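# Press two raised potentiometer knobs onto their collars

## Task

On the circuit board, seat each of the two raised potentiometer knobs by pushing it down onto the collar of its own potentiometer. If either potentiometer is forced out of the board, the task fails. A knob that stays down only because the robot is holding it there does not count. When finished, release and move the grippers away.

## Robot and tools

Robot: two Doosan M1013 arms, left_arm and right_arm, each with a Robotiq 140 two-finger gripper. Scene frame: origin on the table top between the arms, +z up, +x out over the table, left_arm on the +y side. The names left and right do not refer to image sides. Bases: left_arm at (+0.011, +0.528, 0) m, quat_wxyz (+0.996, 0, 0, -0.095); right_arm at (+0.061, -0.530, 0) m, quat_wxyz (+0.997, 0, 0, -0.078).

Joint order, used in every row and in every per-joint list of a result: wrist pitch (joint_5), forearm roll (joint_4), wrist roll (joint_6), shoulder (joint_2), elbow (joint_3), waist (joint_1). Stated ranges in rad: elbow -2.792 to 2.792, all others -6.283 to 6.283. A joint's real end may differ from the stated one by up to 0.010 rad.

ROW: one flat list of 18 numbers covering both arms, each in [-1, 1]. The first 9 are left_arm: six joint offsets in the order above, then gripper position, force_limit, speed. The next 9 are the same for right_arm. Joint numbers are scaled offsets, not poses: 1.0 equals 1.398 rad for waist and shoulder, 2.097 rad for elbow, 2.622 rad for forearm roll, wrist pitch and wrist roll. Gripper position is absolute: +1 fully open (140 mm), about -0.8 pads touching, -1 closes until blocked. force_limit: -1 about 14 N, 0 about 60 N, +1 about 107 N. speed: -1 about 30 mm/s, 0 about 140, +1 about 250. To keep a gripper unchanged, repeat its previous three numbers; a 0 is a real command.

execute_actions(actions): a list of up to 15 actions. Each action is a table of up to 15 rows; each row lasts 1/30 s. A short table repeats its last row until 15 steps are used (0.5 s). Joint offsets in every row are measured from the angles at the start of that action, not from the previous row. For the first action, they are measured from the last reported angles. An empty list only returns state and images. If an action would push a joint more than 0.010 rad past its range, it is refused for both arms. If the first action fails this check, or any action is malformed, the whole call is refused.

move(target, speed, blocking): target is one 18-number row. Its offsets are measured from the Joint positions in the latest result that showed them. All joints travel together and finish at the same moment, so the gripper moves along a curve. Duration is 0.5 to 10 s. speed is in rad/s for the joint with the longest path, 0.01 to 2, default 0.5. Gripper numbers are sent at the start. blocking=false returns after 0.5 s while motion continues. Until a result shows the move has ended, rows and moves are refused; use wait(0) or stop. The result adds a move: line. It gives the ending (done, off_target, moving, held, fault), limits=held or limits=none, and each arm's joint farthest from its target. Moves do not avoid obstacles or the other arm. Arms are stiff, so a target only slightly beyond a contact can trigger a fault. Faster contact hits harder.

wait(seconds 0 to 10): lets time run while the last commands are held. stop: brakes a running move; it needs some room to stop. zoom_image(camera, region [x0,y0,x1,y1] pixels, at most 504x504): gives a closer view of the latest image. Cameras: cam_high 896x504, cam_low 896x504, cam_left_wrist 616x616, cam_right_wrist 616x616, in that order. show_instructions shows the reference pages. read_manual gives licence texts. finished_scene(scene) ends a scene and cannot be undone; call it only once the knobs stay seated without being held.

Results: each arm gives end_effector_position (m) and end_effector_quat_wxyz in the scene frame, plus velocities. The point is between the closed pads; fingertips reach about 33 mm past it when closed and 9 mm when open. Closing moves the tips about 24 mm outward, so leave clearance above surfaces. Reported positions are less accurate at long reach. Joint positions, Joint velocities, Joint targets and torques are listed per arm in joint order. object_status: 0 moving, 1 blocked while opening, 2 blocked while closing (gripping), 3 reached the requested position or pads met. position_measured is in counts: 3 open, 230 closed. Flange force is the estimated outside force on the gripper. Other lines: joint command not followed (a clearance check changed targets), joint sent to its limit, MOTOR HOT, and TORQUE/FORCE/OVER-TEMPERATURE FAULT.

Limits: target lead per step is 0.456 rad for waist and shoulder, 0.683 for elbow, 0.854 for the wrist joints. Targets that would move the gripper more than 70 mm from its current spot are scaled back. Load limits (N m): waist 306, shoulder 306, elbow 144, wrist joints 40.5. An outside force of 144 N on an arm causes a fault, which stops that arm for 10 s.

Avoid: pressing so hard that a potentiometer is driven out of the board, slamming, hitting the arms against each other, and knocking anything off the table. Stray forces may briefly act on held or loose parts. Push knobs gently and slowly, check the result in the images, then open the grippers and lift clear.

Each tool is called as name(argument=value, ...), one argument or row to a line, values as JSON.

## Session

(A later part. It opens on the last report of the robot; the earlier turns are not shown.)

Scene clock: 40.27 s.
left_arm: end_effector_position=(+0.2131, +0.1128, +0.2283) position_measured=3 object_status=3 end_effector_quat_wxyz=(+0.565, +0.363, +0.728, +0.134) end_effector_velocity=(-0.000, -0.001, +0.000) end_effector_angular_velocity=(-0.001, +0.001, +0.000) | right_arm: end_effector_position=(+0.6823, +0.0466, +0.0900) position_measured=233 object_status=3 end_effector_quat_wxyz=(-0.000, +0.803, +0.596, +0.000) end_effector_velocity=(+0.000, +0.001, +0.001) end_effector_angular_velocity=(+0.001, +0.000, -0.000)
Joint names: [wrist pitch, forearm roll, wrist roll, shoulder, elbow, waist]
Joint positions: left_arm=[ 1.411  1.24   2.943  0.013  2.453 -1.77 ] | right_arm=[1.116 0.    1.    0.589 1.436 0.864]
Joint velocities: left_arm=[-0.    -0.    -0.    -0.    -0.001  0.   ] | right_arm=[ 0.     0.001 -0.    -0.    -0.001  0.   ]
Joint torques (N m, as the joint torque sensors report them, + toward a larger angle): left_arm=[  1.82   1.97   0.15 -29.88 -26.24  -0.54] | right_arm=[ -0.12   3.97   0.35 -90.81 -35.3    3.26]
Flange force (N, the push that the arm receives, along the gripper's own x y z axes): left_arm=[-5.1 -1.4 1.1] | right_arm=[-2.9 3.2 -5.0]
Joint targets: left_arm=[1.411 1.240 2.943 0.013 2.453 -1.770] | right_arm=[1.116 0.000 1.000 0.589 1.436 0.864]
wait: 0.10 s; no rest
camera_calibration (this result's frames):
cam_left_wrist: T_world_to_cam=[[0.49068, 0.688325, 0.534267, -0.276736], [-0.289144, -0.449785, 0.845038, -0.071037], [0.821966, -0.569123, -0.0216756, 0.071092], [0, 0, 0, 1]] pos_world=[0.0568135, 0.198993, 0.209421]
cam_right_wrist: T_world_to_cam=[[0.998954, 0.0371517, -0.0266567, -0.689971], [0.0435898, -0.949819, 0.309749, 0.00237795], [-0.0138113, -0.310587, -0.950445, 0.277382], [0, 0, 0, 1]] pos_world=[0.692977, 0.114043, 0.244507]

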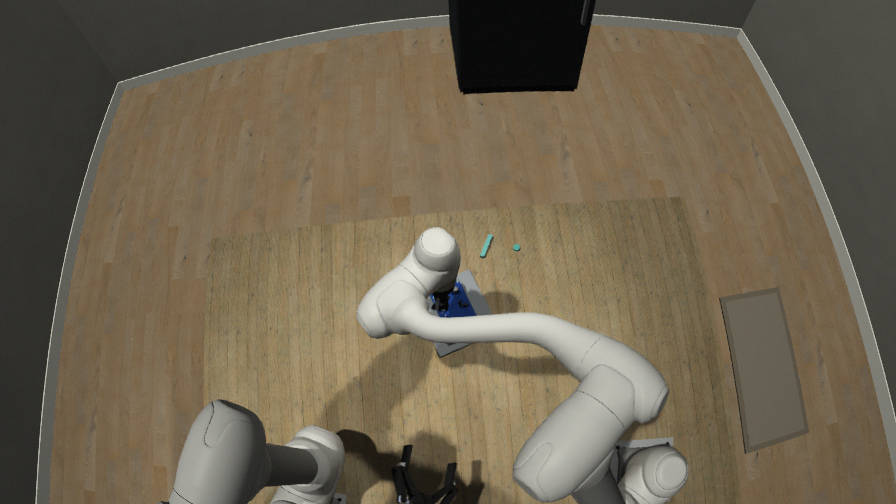

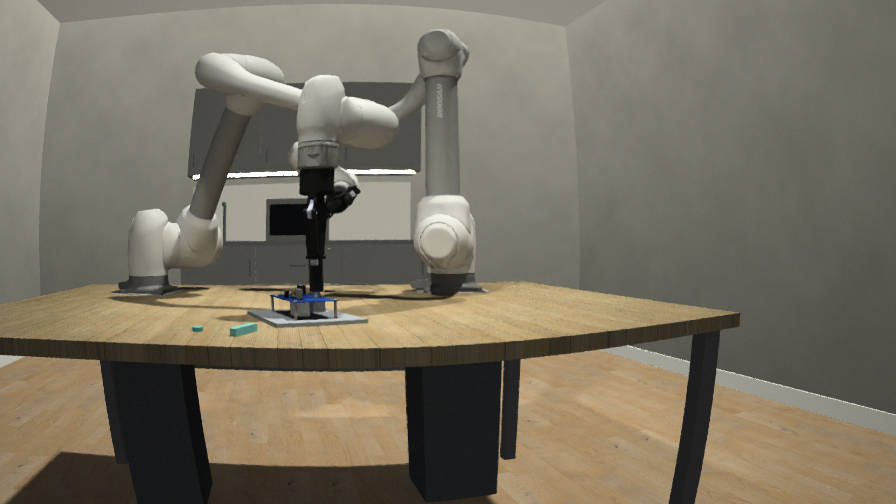

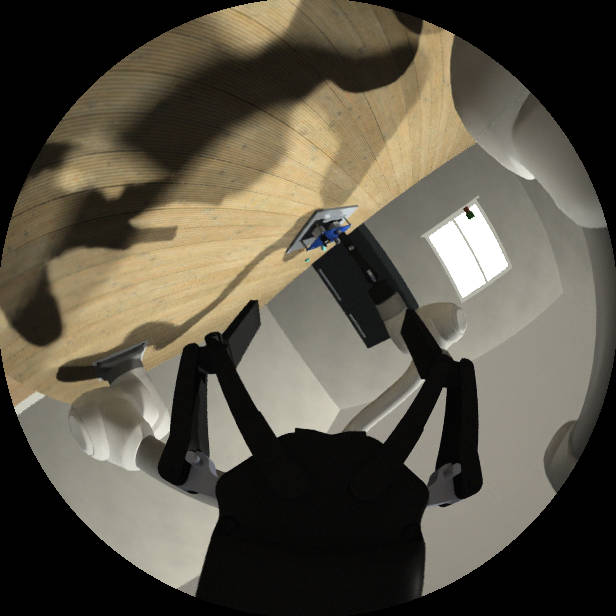

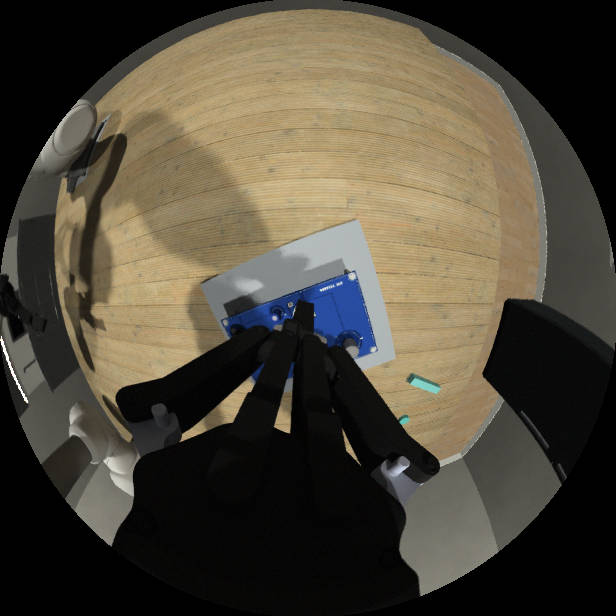

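move(
  target=[0,0,0,0,0,0,1,0,0,0.00316,0,0,-0.00277,-0.00211,0,-1,0,0],
  speed=0.016,
)

wait(
  seconds=0.1,
)

zoom_image(
  camera="cam_low",
  region=[306, 284, 326, 300],
)

zoom_image(
  camera="cam_low",
  region=[285, 270, 330, 305],
)

Scene clock: 41.37 s.
left_arm: end_effector_position=(+0.2131, +0.1128, +0.2283) position_measured=3 object_status=3 end_effector_quat_wxyz=(+0.565, +0.363, +0.728, +0.134) end_effector_velocity=(-0.000, +0.000, -0.001) end_effector_angular_velocity=(+0.002, +0.001, -0.002) | right_arm: end_effector_position=(+0.6823, +0.0466, +0.0954) position_measured=233 object_status=3 end_effector_quat_wxyz=(-0.000, +0.803, +0.596, +0.000) end_effector_velocity=(+0.000, +0.000, +0.002) end_effector_angular_velocity=(+0.000, -0.000, -0.000)
Joint names: [wrist pitch, forearm roll, wrist roll, shoulder, elbow, waist]
Joint positions: left_arm=[ 1.411  1.24   2.943  0.013  2.453 -1.77 ] | right_arm=[1.124 0.    1.    0.586 1.431 0.864]
Joint velocities: left_arm=[-0.002  0.     0.    -0.     0.002 -0.001] | right_arm=[ 0.002  0.     0.    -0.001 -0.002 -0.   ]
Joint torques (N m, as the joint torque sensors report them, + toward a larger angle): left_arm=[  1.92   1.88   0.04 -29.12 -25.98  -1.4 ] | right_arm=[ -0.65   4.18  -0.1  -97.06 -37.23   4.64]
Flange force (N, the push that the arm receives, along the gripper's own x y z axes): left_arm=[-6.5 0.6 3.1] | right_arm=[1.4 7.0 0.4]
Joint targets: left_arm=[1.411 1.240 2.943 0.013 2.453 -1.770] | right_arm=[1.124 0.000 1.000 0.586 1.431 0.864]
move: done; limits=none; left_arm: farthest joint: the waist, 0.000 radians from its target (0.000 radians at the start); right_arm: farthest joint: the shoulder, 0.001 radians from its target (0.004 radians at the start)
camera_calibration (this result's frames):
cam_left_wrist: T_world_to_cam=[[0.49068, 0.688325, 0.534267, -0.276735], [-0.289144, -0.449786, 0.845038, -0.071037], [0.821966, -0.569123, -0.0216757, 0.0710921], [0, 0, 0, 1]] pos_world=[0.0568134, 0.198993, 0.209421]
cam_right_wrist: T_world_to_cam=[[0.998954, 0.0371526, -0.0266644, -0.68984], [0.0435932, -0.949817, 0.309754, 0.000718113], [-0.0138181, -0.310592, -0.950443, 0.282506], [0, 0, 0, 1]] pos_world=[0.692991, 0.114056, 0.249889]

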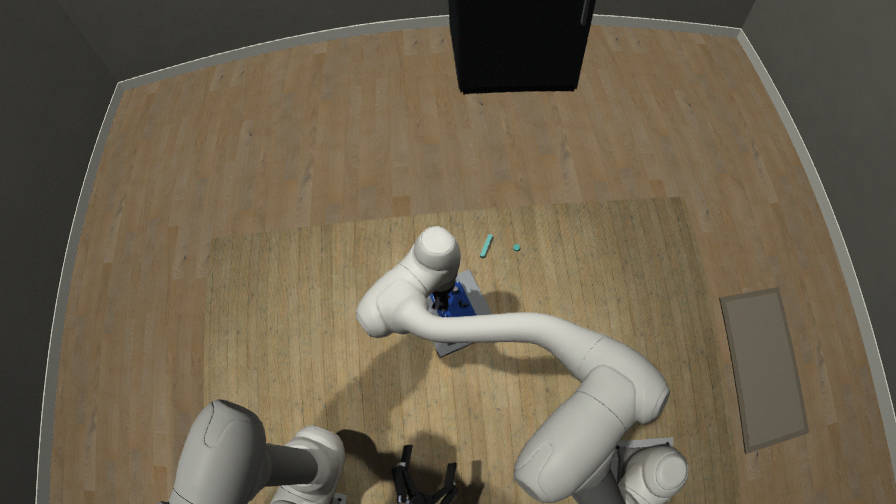

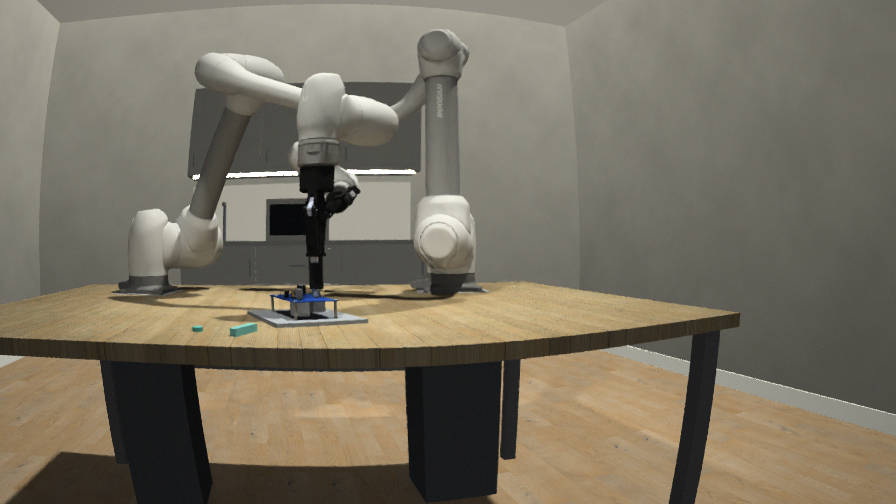

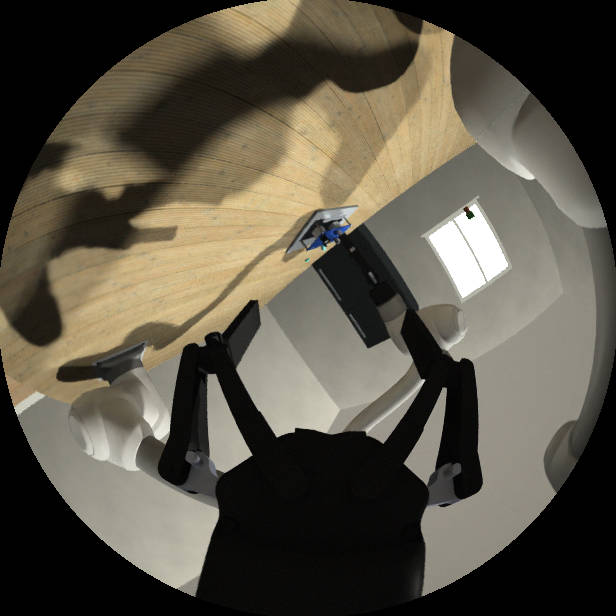

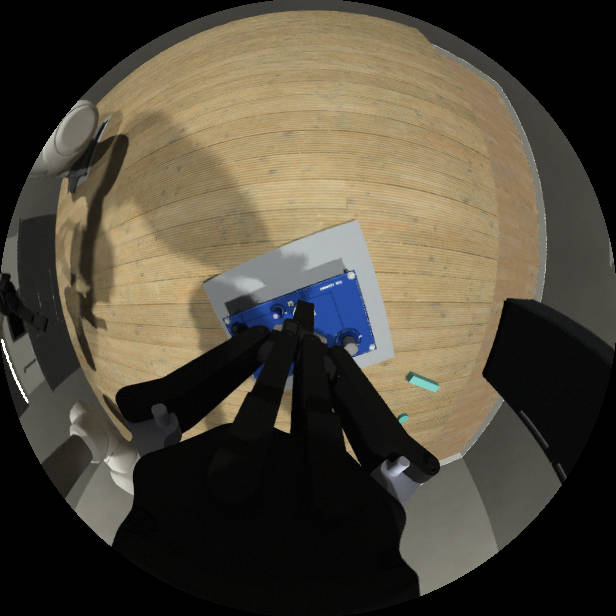

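Scene clock: 41.47 s.
left_arm: end_effector_position=(+0.2131, +0.1128, +0.2283) position_measured=3 object_status=3 end_effector_quat_wxyz=(+0.565, +0.363, +0.728, +0.134) end_effector_velocity=(+0.000, -0.000, -0.001) end_effector_angular_velocity=(+0.001, +0.001, -0.001) | right_arm: end_effector_position=(+0.6823, +0.0466, +0.0955) position_measured=233 object_status=3 end_effector_quat_wxyz=(-0.000, +0.803, +0.596, +0.000) end_effector_velocity=(-0.000, +0.000, +0.000) end_effector_angular_velocity=(+0.000, +0.000, -0.001)
Joint names: [wrist pitch, forearm roll, wrist roll, shoulder, elbow, waist]
Joint positions: left_arm=[ 1.411  1.24   2.943  0.013  2.453 -1.77 ] | right_arm=[1.124 0.    1.    0.586 1.431 0.864]
Joint velocities: left_arm=[-0.002  0.     0.     0.     0.001  0.001] | right_arm=[ 0.     0.001  0.001 -0.    -0.     0.   ]
Joint torques (N m, as the joint torque sensors report them, + toward a larger angle): left_arm=[  1.8    1.81   0.   -29.45 -25.92  -0.81] | right_arm=[  0.05   4.17   0.13 -98.92 -38.74   2.15]
Flange force (N, the push that the arm receives, along the gripper's own x y z axes): left_arm=[-6.1 0.1 1.7] | right_arm=[1.3 3.9 4.0]
Joint targets: left_arm=[1.411 1.240 2.943 0.013 2.453 -1.770] | right_arm=[1.124 0.000 1.000 0.586 1.431 0.864]
wait: 0.10 s; no rest
camera_calibration (this result's frames):
cam_left_wrist: T_world_to_cam=[[0.49068, 0.688325, 0.534267, -0.276736], [-0.289144, -0.449786, 0.845038, -0.0710369], [0.821966, -0.569123, -0.0216758, 0.0710921], [0, 0, 0, 1]] pos_world=[0.0568134, 0.198993, 0.209421]
cam_right_wrist: T_world_to_cam=[[0.998954, 0.0371527, -0.0266581, -0.689841], [0.0435913, -0.949819, 0.309749, 0.000696219], [-0.0138123, -0.310587, -0.950444, 0.28258], [0, 0, 0, 1]] pos_world=[0.692992, 0.114057, 0.249971]

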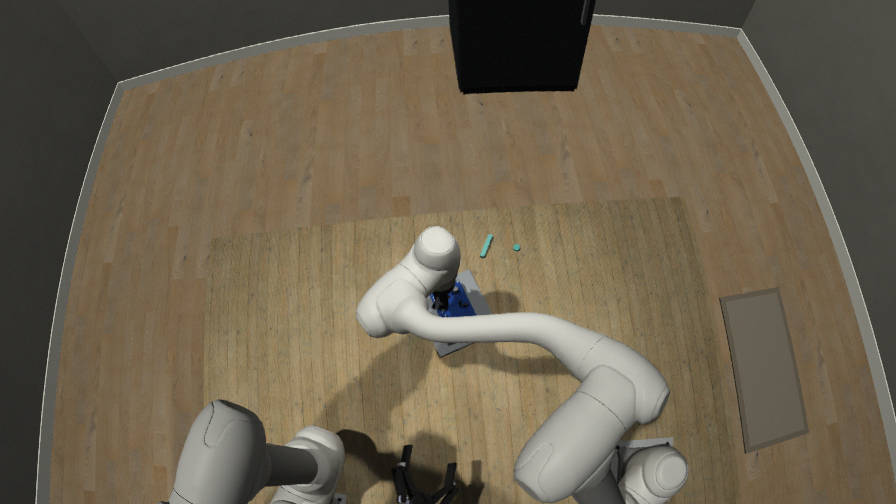

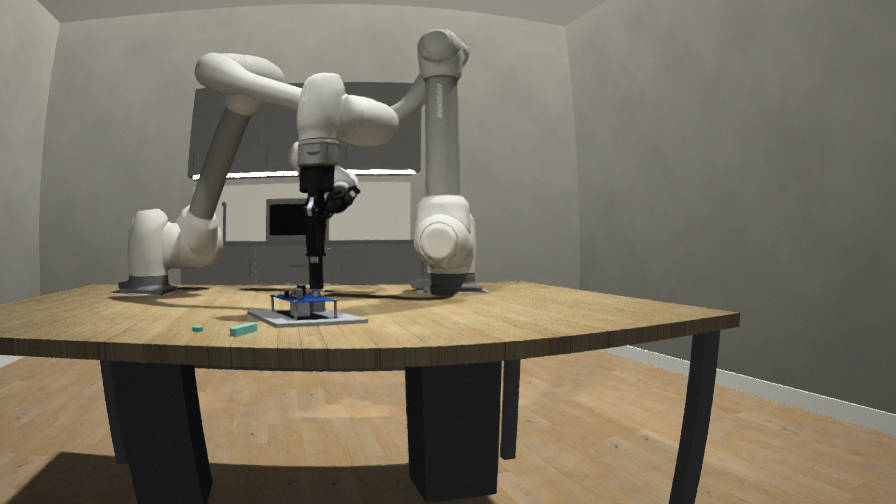

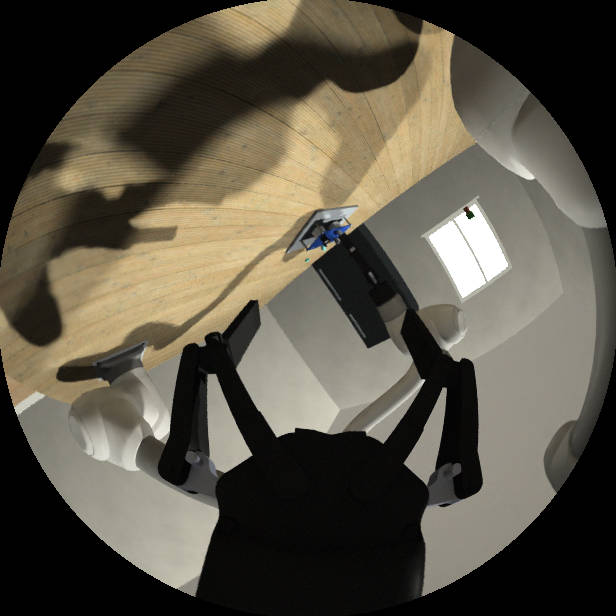

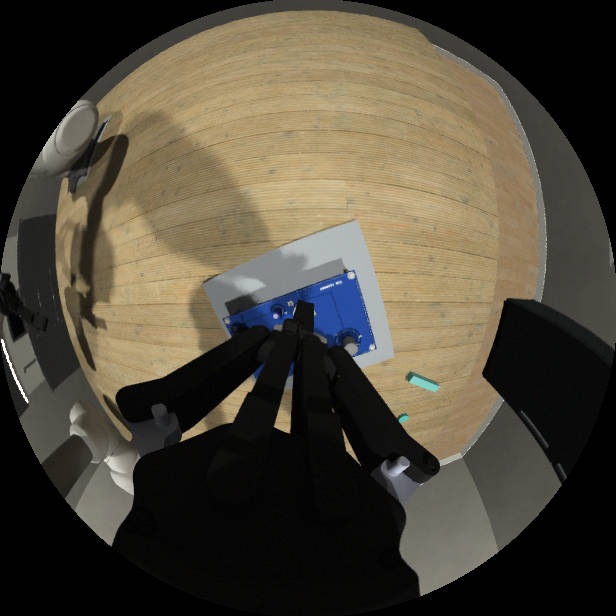

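Region (306, 284, 326, 300) of cam_low's 896x504 image, scaled by 25.200, with more detail than that image has; it fills the top 403 rows of this view, and the rest is white.

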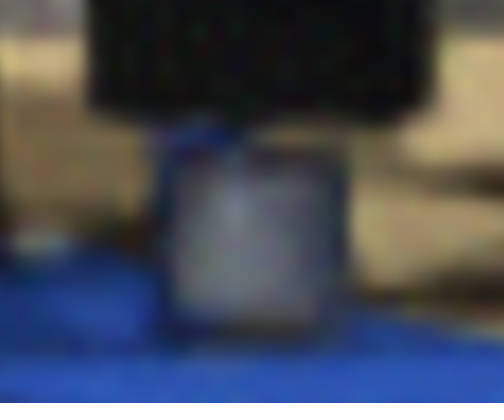

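Region (285, 270, 330, 305) of cam_low's 896x504 image, scaled by 11.200, with more detail than that image has.

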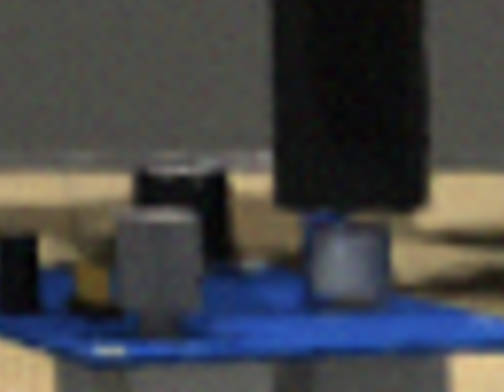

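zoom_image(
  camera="cam_low",
  region=[292, 284, 322, 304],
)

Region (292, 284, 322, 304) of cam_low's 896x504 image, scaled by 16.800, with more detail than that image has.

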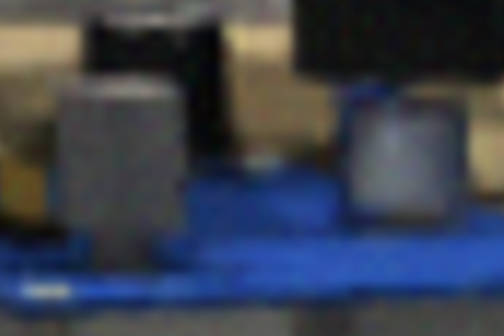

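zoom_image(
  camera="cam_low",
  region=[270, 255, 340, 315],
)

Region (270, 255, 340, 315) of cam_low's 896x504 image, scaled by 7.200, with more detail than that image has; it fills the top 432 rows of this view, and the rest is white.

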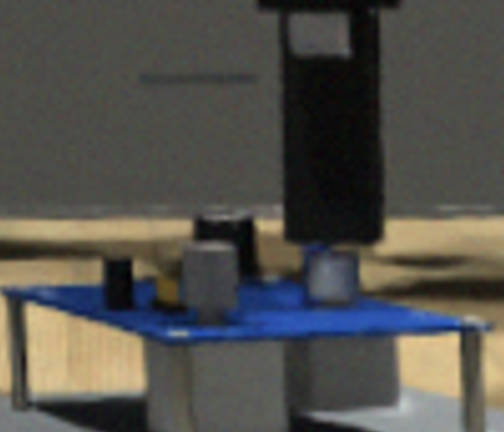

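move(
  target=[0,0,0,0,0,0,1,0,0,0.0141,0,0,-0.012,-0.00968,0,-1,0,0],
  speed=0.07,
)

zoom_image(
  camera="cam_low",
  region=[292, 280, 328, 304],
)

Scene clock: 57.63 s.
left_arm: end_effector_position=(+0.2131, +0.1128, +0.2283) position_measured=3 object_status=3 end_effector_quat_wxyz=(+0.565, +0.363, +0.728, +0.134) end_effector_velocity=(-0.000, +0.000, -0.000) end_effector_angular_velocity=(+0.001, +0.000, -0.001) | right_arm: end_effector_position=(+0.6823, +0.0466, +0.1199) position_measured=233 object_status=3 end_effector_quat_wxyz=(-0.000, +0.803, +0.596, +0.000) end_effector_velocity=(-0.000, -0.000, +0.001) end_effector_angular_velocity=(-0.001, +0.001, +0.001)
Joint names: [wrist pitch, forearm roll, wrist roll, shoulder, elbow, waist]
Joint positions: left_arm=[ 1.411  1.24   2.943  0.013  2.453 -1.77 ] | right_arm=[1.161 0.    1.    0.569 1.411 0.864]
Joint velocities: left_arm=[-0.001 -0.     0.     0.     0.001 -0.   ] | right_arm=[ 0.002 -0.    -0.001 -0.001  0.     0.   ]
Joint torques (N m, as the joint torque sensors report them, + toward a larger angle): left_arm=[  1.83   2.05  -0.05 -29.47 -26.19  -0.93] | right_arm=[ -0.29   4.     0.03 -98.68 -37.56   3.91]
Flange force (N, the push that the arm receives, along the gripper's own x y z axes): left_arm=[-5.7 0.0 1.7] | right_arm=[5.2 8.4 2.3]
Joint targets: left_arm=[1.411 1.240 2.943 0.013 2.453 -1.770] | right_arm=[1.161 0.000 1.000 0.569 1.411 0.864]
move: done; limits=none; left_arm: farthest joint: the waist, 0.000 radians from its target (0.000 radians at the start); right_arm: farthest joint: the waist, 0.000 radians from its target (0.000 radians at the start)
camera_calibration (this result's frames):
cam_left_wrist: T_world_to_cam=[[0.49068, 0.688325, 0.534267, -0.276736], [-0.289144, -0.449786, 0.845038, -0.071037], [0.821966, -0.569123, -0.0216755, 0.0710919], [0, 0, 0, 1]] pos_world=[0.0568135, 0.198993, 0.209421]
cam_right_wrist: T_world_to_cam=[[0.998956, 0.0371604, -0.0265883, -0.689128], [0.0435761, -0.949837, 0.309694, -0.00690629], [-0.0137462, -0.310529, -0.950464, 0.305739], [0, 0, 0, 1]] pos_world=[0.692912, 0.113989, 0.27441]

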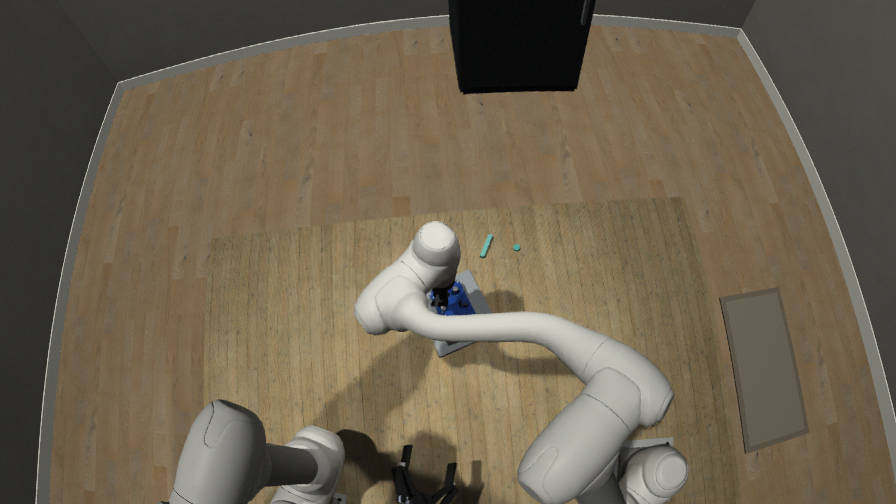

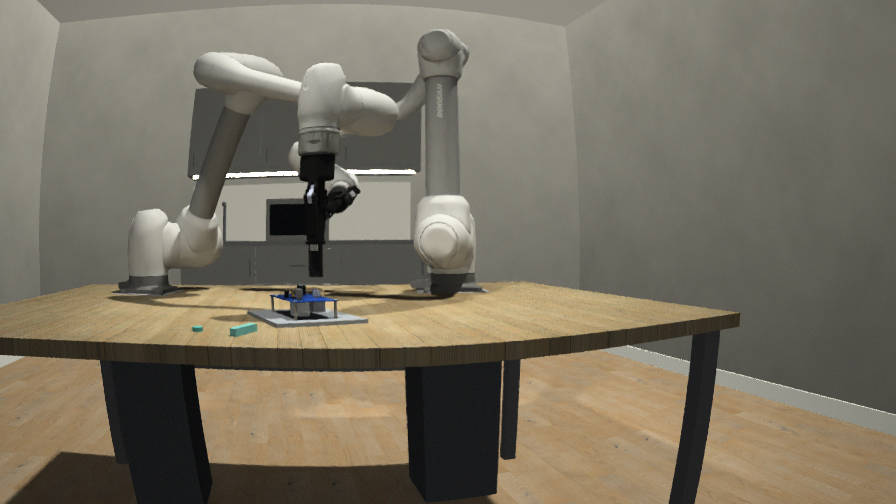

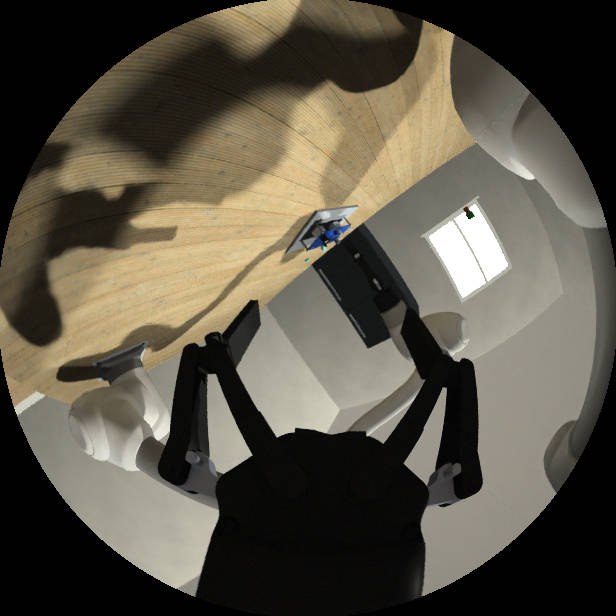

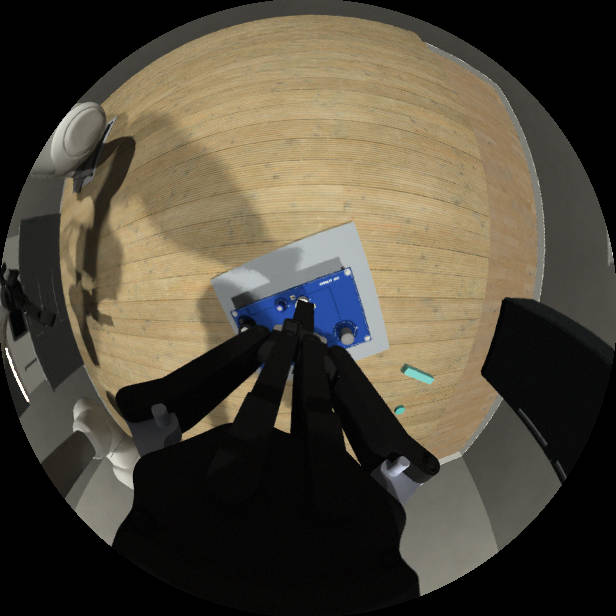

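Region (292, 280, 328, 304) of cam_low's 896x504 image, scaled by 14.000, with more detail than that image has.

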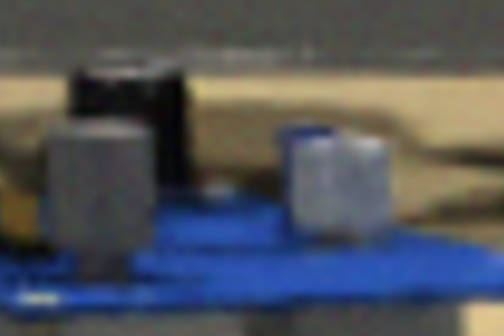

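move(
  target=[0,0,0,0,0,0,1,0,0,0.05,0,0,-0.11,0,-0.29,-1,0,0],
  speed=0.6,
)

zoom_image(
  camera="cam_low",
  region=[270, 270, 340, 320],
)

Scene clock: 60.73 s.
left_arm: end_effector_position=(+0.2131, +0.1128, +0.2283) position_measured=3 object_status=3 end_effector_quat_wxyz=(+0.565, +0.363, +0.728, +0.134) end_effector_velocity=(-0.001, -0.001, +0.000) end_effector_angular_velocity=(-0.001, +0.001, -0.001) | right_arm: end_effector_position=(+0.8130, -0.2596, +0.2462) position_measured=233 object_status=3 end_effector_quat_wxyz=(+0.001, +0.906, +0.422, +0.012) end_effector_velocity=(+0.000, -0.002, +0.000) end_effector_angular_velocity=(-0.002, +0.000, +0.000)
Joint names: [wrist pitch, forearm roll, wrist roll, shoulder, elbow, waist]
Joint positions: left_arm=[ 1.411  1.24   2.943  0.013  2.453 -1.77 ] | right_arm=[1.292 0.    1.    0.415 1.411 0.458]
Joint velocities: left_arm=[-0.001 -0.     0.    -0.    -0.001 -0.001] | right_arm=[ 0.001 -0.002 -0.002 -0.001  0.    -0.002]
Joint torques (N m, as the joint torque sensors report them, + toward a larger angle): left_arm=[  1.86   1.94   0.02 -29.27 -26.09   0.3 ] | right_arm=[ -0.6    4.29  -0.14 -82.19 -40.28   6.42]
Flange force (N, the push that the arm receives, along the gripper's own x y z axes): left_arm=[-4.8 0.2 -1.5] | right_arm=[-3.5 6.9 -0.8]
Joint targets: left_arm=[1.411 1.240 2.943 0.013 2.453 -1.770] | right_arm=[1.292 0.000 1.000 0.415 1.411 0.458]
move: done; limits=none; left_arm: farthest joint: the waist, 0.000 radians from its target (0.000 radians at the start); right_arm: farthest joint: the waist, 0.000 radians from its target (0.405 radians at the start)
camera_calibration (this result's frames):
cam_left_wrist: T_world_to_cam=[[0.49068, 0.688325, 0.534267, -0.276735], [-0.289144, -0.449785, 0.845038, -0.071037], [0.821966, -0.569124, -0.0216758, 0.0710921], [0, 0, 0, 1]] pos_world=[0.0568134, 0.198993, 0.209421]
cam_right_wrist: T_world_to_cam=[[0.933082, -0.359558, -0.0087415, -0.8588], [-0.341005, -0.892138, 0.29632, -0.0115547], [-0.114343, -0.273509, -0.955049, 0.425001], [0, 0, 0, 1]] pos_world=[0.845986, -0.202855, 0.401813]

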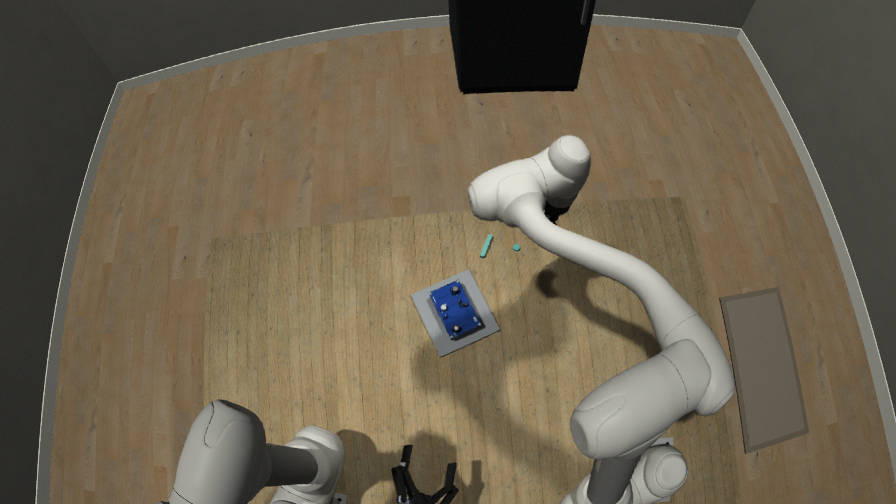

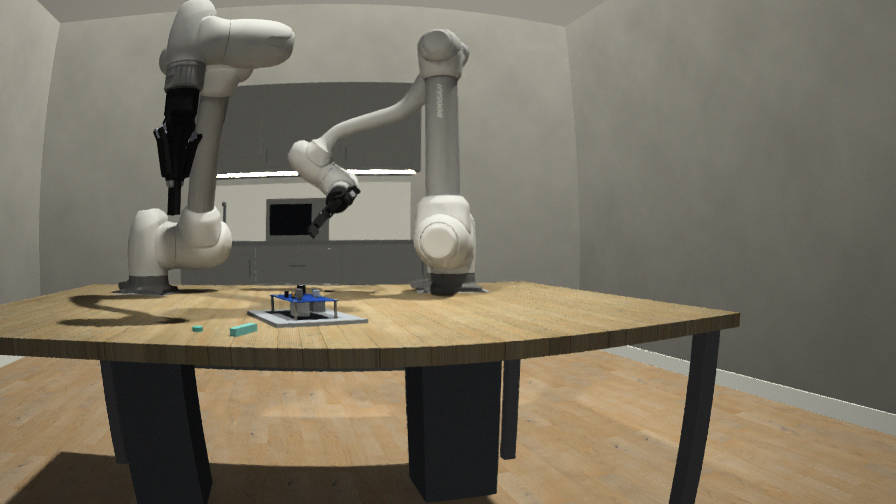

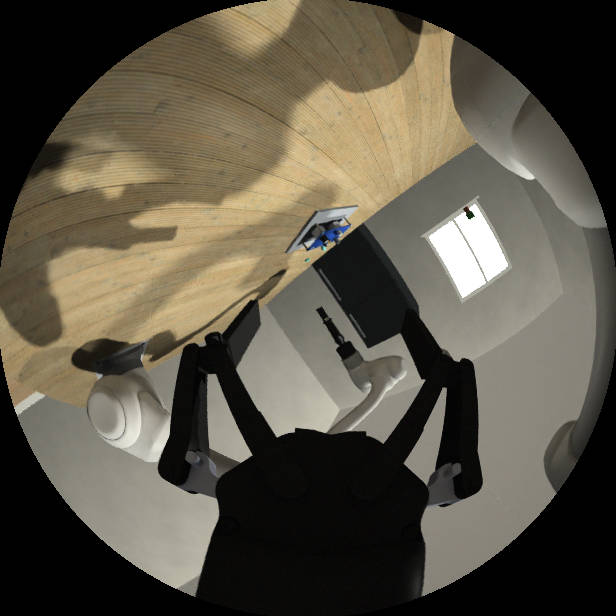

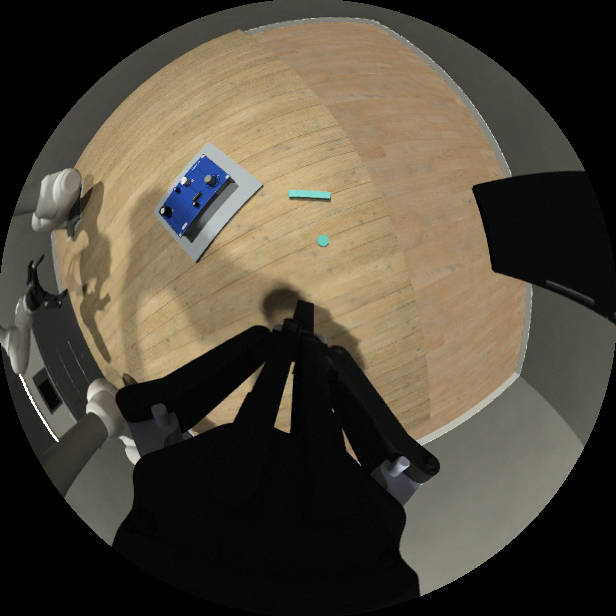

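Region (270, 270, 340, 320) of cam_low's 896x504 image, scaled by 7.200, with more detail than that image has; it fills the top 360 rows of this view, and the rest is white.

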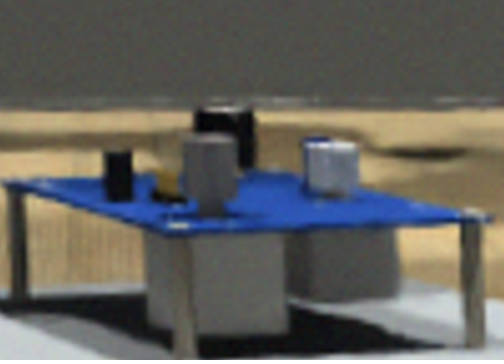

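execute_actions(
  actions=[],
)

Scene clock: 60.87 s.
left_arm: end_effector_position=(+0.2131, +0.1128, +0.2283) position_measured=3 object_status=3 end_effector_quat_wxyz=(+0.565, +0.363, +0.728, +0.134) end_effector_velocity=(+0.000, +0.000, -0.000) end_effector_angular_velocity=(-0.000, -0.000, +0.001) | right_arm: end_effector_position=(+0.8130, -0.2597, +0.2462) position_measured=233 object_status=3 end_effector_quat_wxyz=(+0.001, +0.906, +0.422, +0.012) end_effector_velocity=(+0.000, -0.001, +0.000) end_effector_angular_velocity=(-0.001, -0.000, -0.000)
Joint names: [wrist pitch, forearm roll, wrist roll, shoulder, elbow, waist]
Joint positions: left_arm=[ 1.411  1.24   2.943  0.013  2.453 -1.77 ] | right_arm=[1.292 0.    1.    0.415 1.411 0.458]
Joint velocities: left_arm=[-0.     0.    -0.    -0.     0.     0.001] | right_arm=[ 0.    -0.001  0.    -0.     0.    -0.   ]
Joint torques (N m, as the joint torque sensors report them, + toward a larger angle): left_arm=[  1.74   1.95   0.01 -29.49 -26.46  -0.11] | right_arm=[  0.09   4.62  -0.03 -86.67 -41.08   2.39]
Flange force (N, the push that the arm receives, along the gripper's own x y z axes): left_arm=[-4.5 0.1 -0.3] | right_arm=[3.1 5.2 3.4]
Joint targets: left_arm=[1.411 1.240 2.943 0.013 2.453 -1.770] | right_arm=[1.292 0.000 1.000 0.415 1.411 0.458]
camera_calibration (this result's frames):
cam_left_wrist: T_world_to_cam=[[0.49068, 0.688325, 0.534267, -0.276736], [-0.289144, -0.449786, 0.845038, -0.0710369], [0.821966, -0.569123, -0.0216757, 0.071092], [0, 0, 0, 1]] pos_world=[0.0568135, 0.198993, 0.209421]
cam_right_wrist: T_world_to_cam=[[0.933031, -0.359689, -0.00872487, -0.858856], [-0.341136, -0.892092, 0.296307, -0.0115399], [-0.114362, -0.273487, -0.955053, 0.425041], [0, 0, 0, 1]] pos_world=[0.846011, -0.202972, 0.401863]

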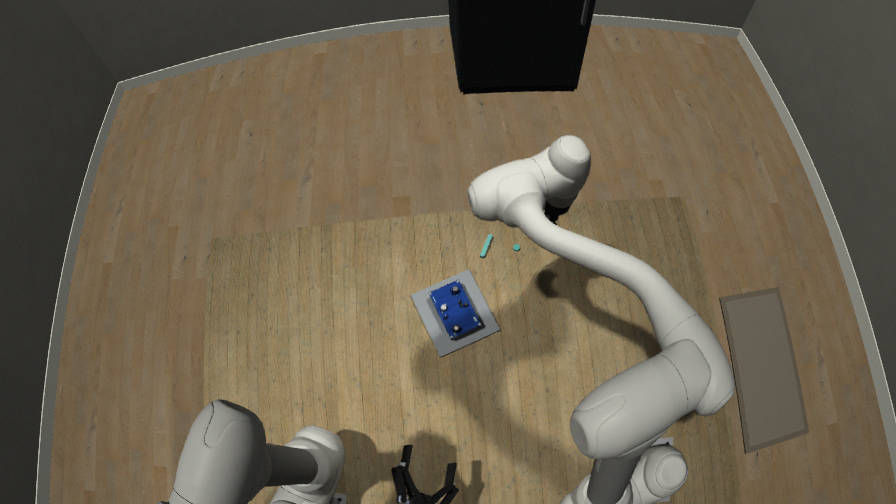

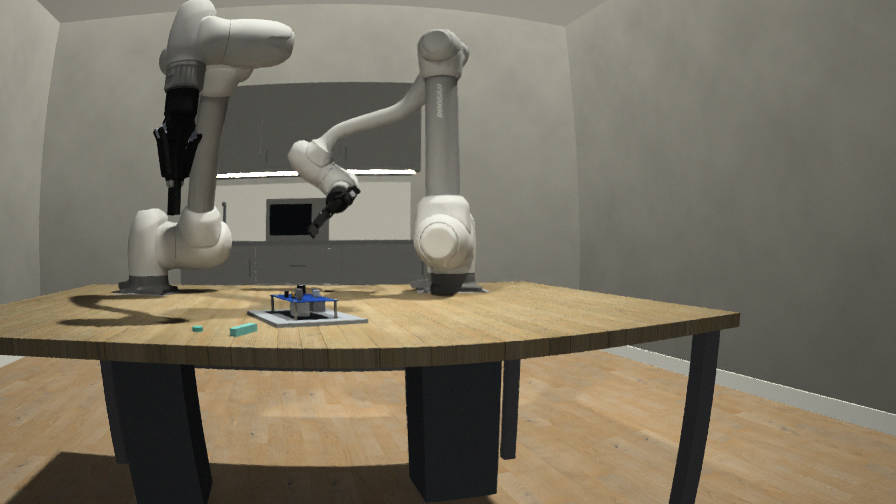

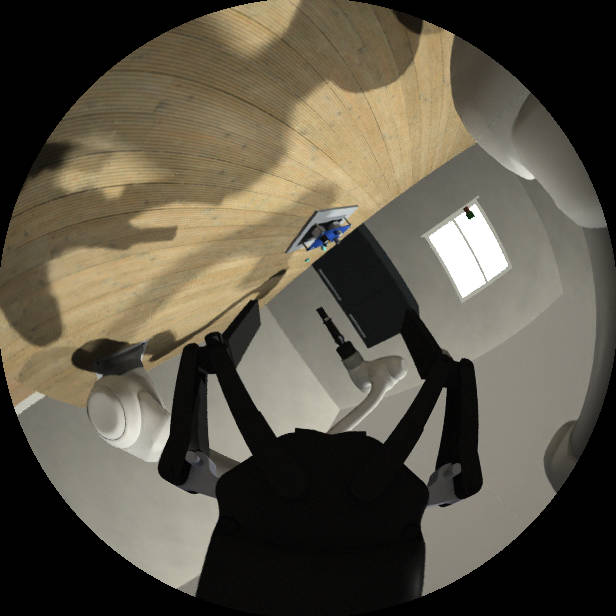

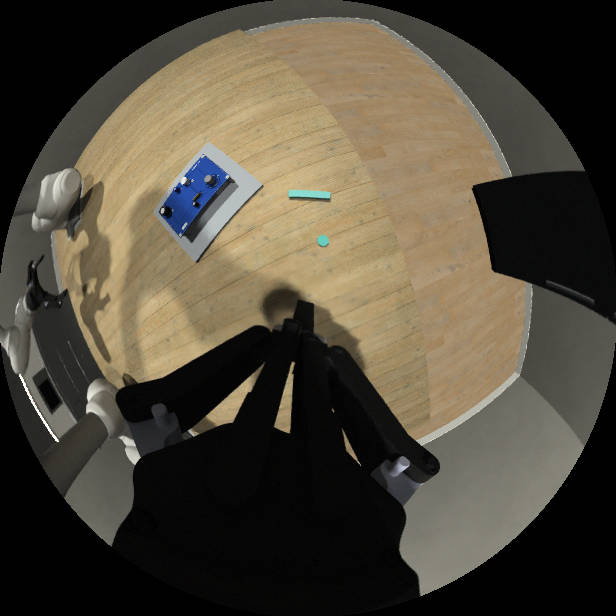

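zoom_image(
  camera="cam_low",
  region=[250, 270, 370, 335],
)

Region (250, 270, 370, 335) of cam_low's 896x504 image, scaled by 4.200, with more detail than that image has; it fills the top 273 rows of this view, and the rest is white.

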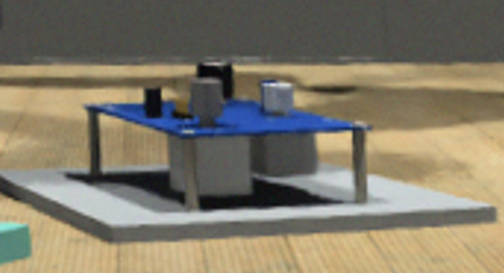

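finished_scene(
  scene=2,
)

The scene is finished: the task was done.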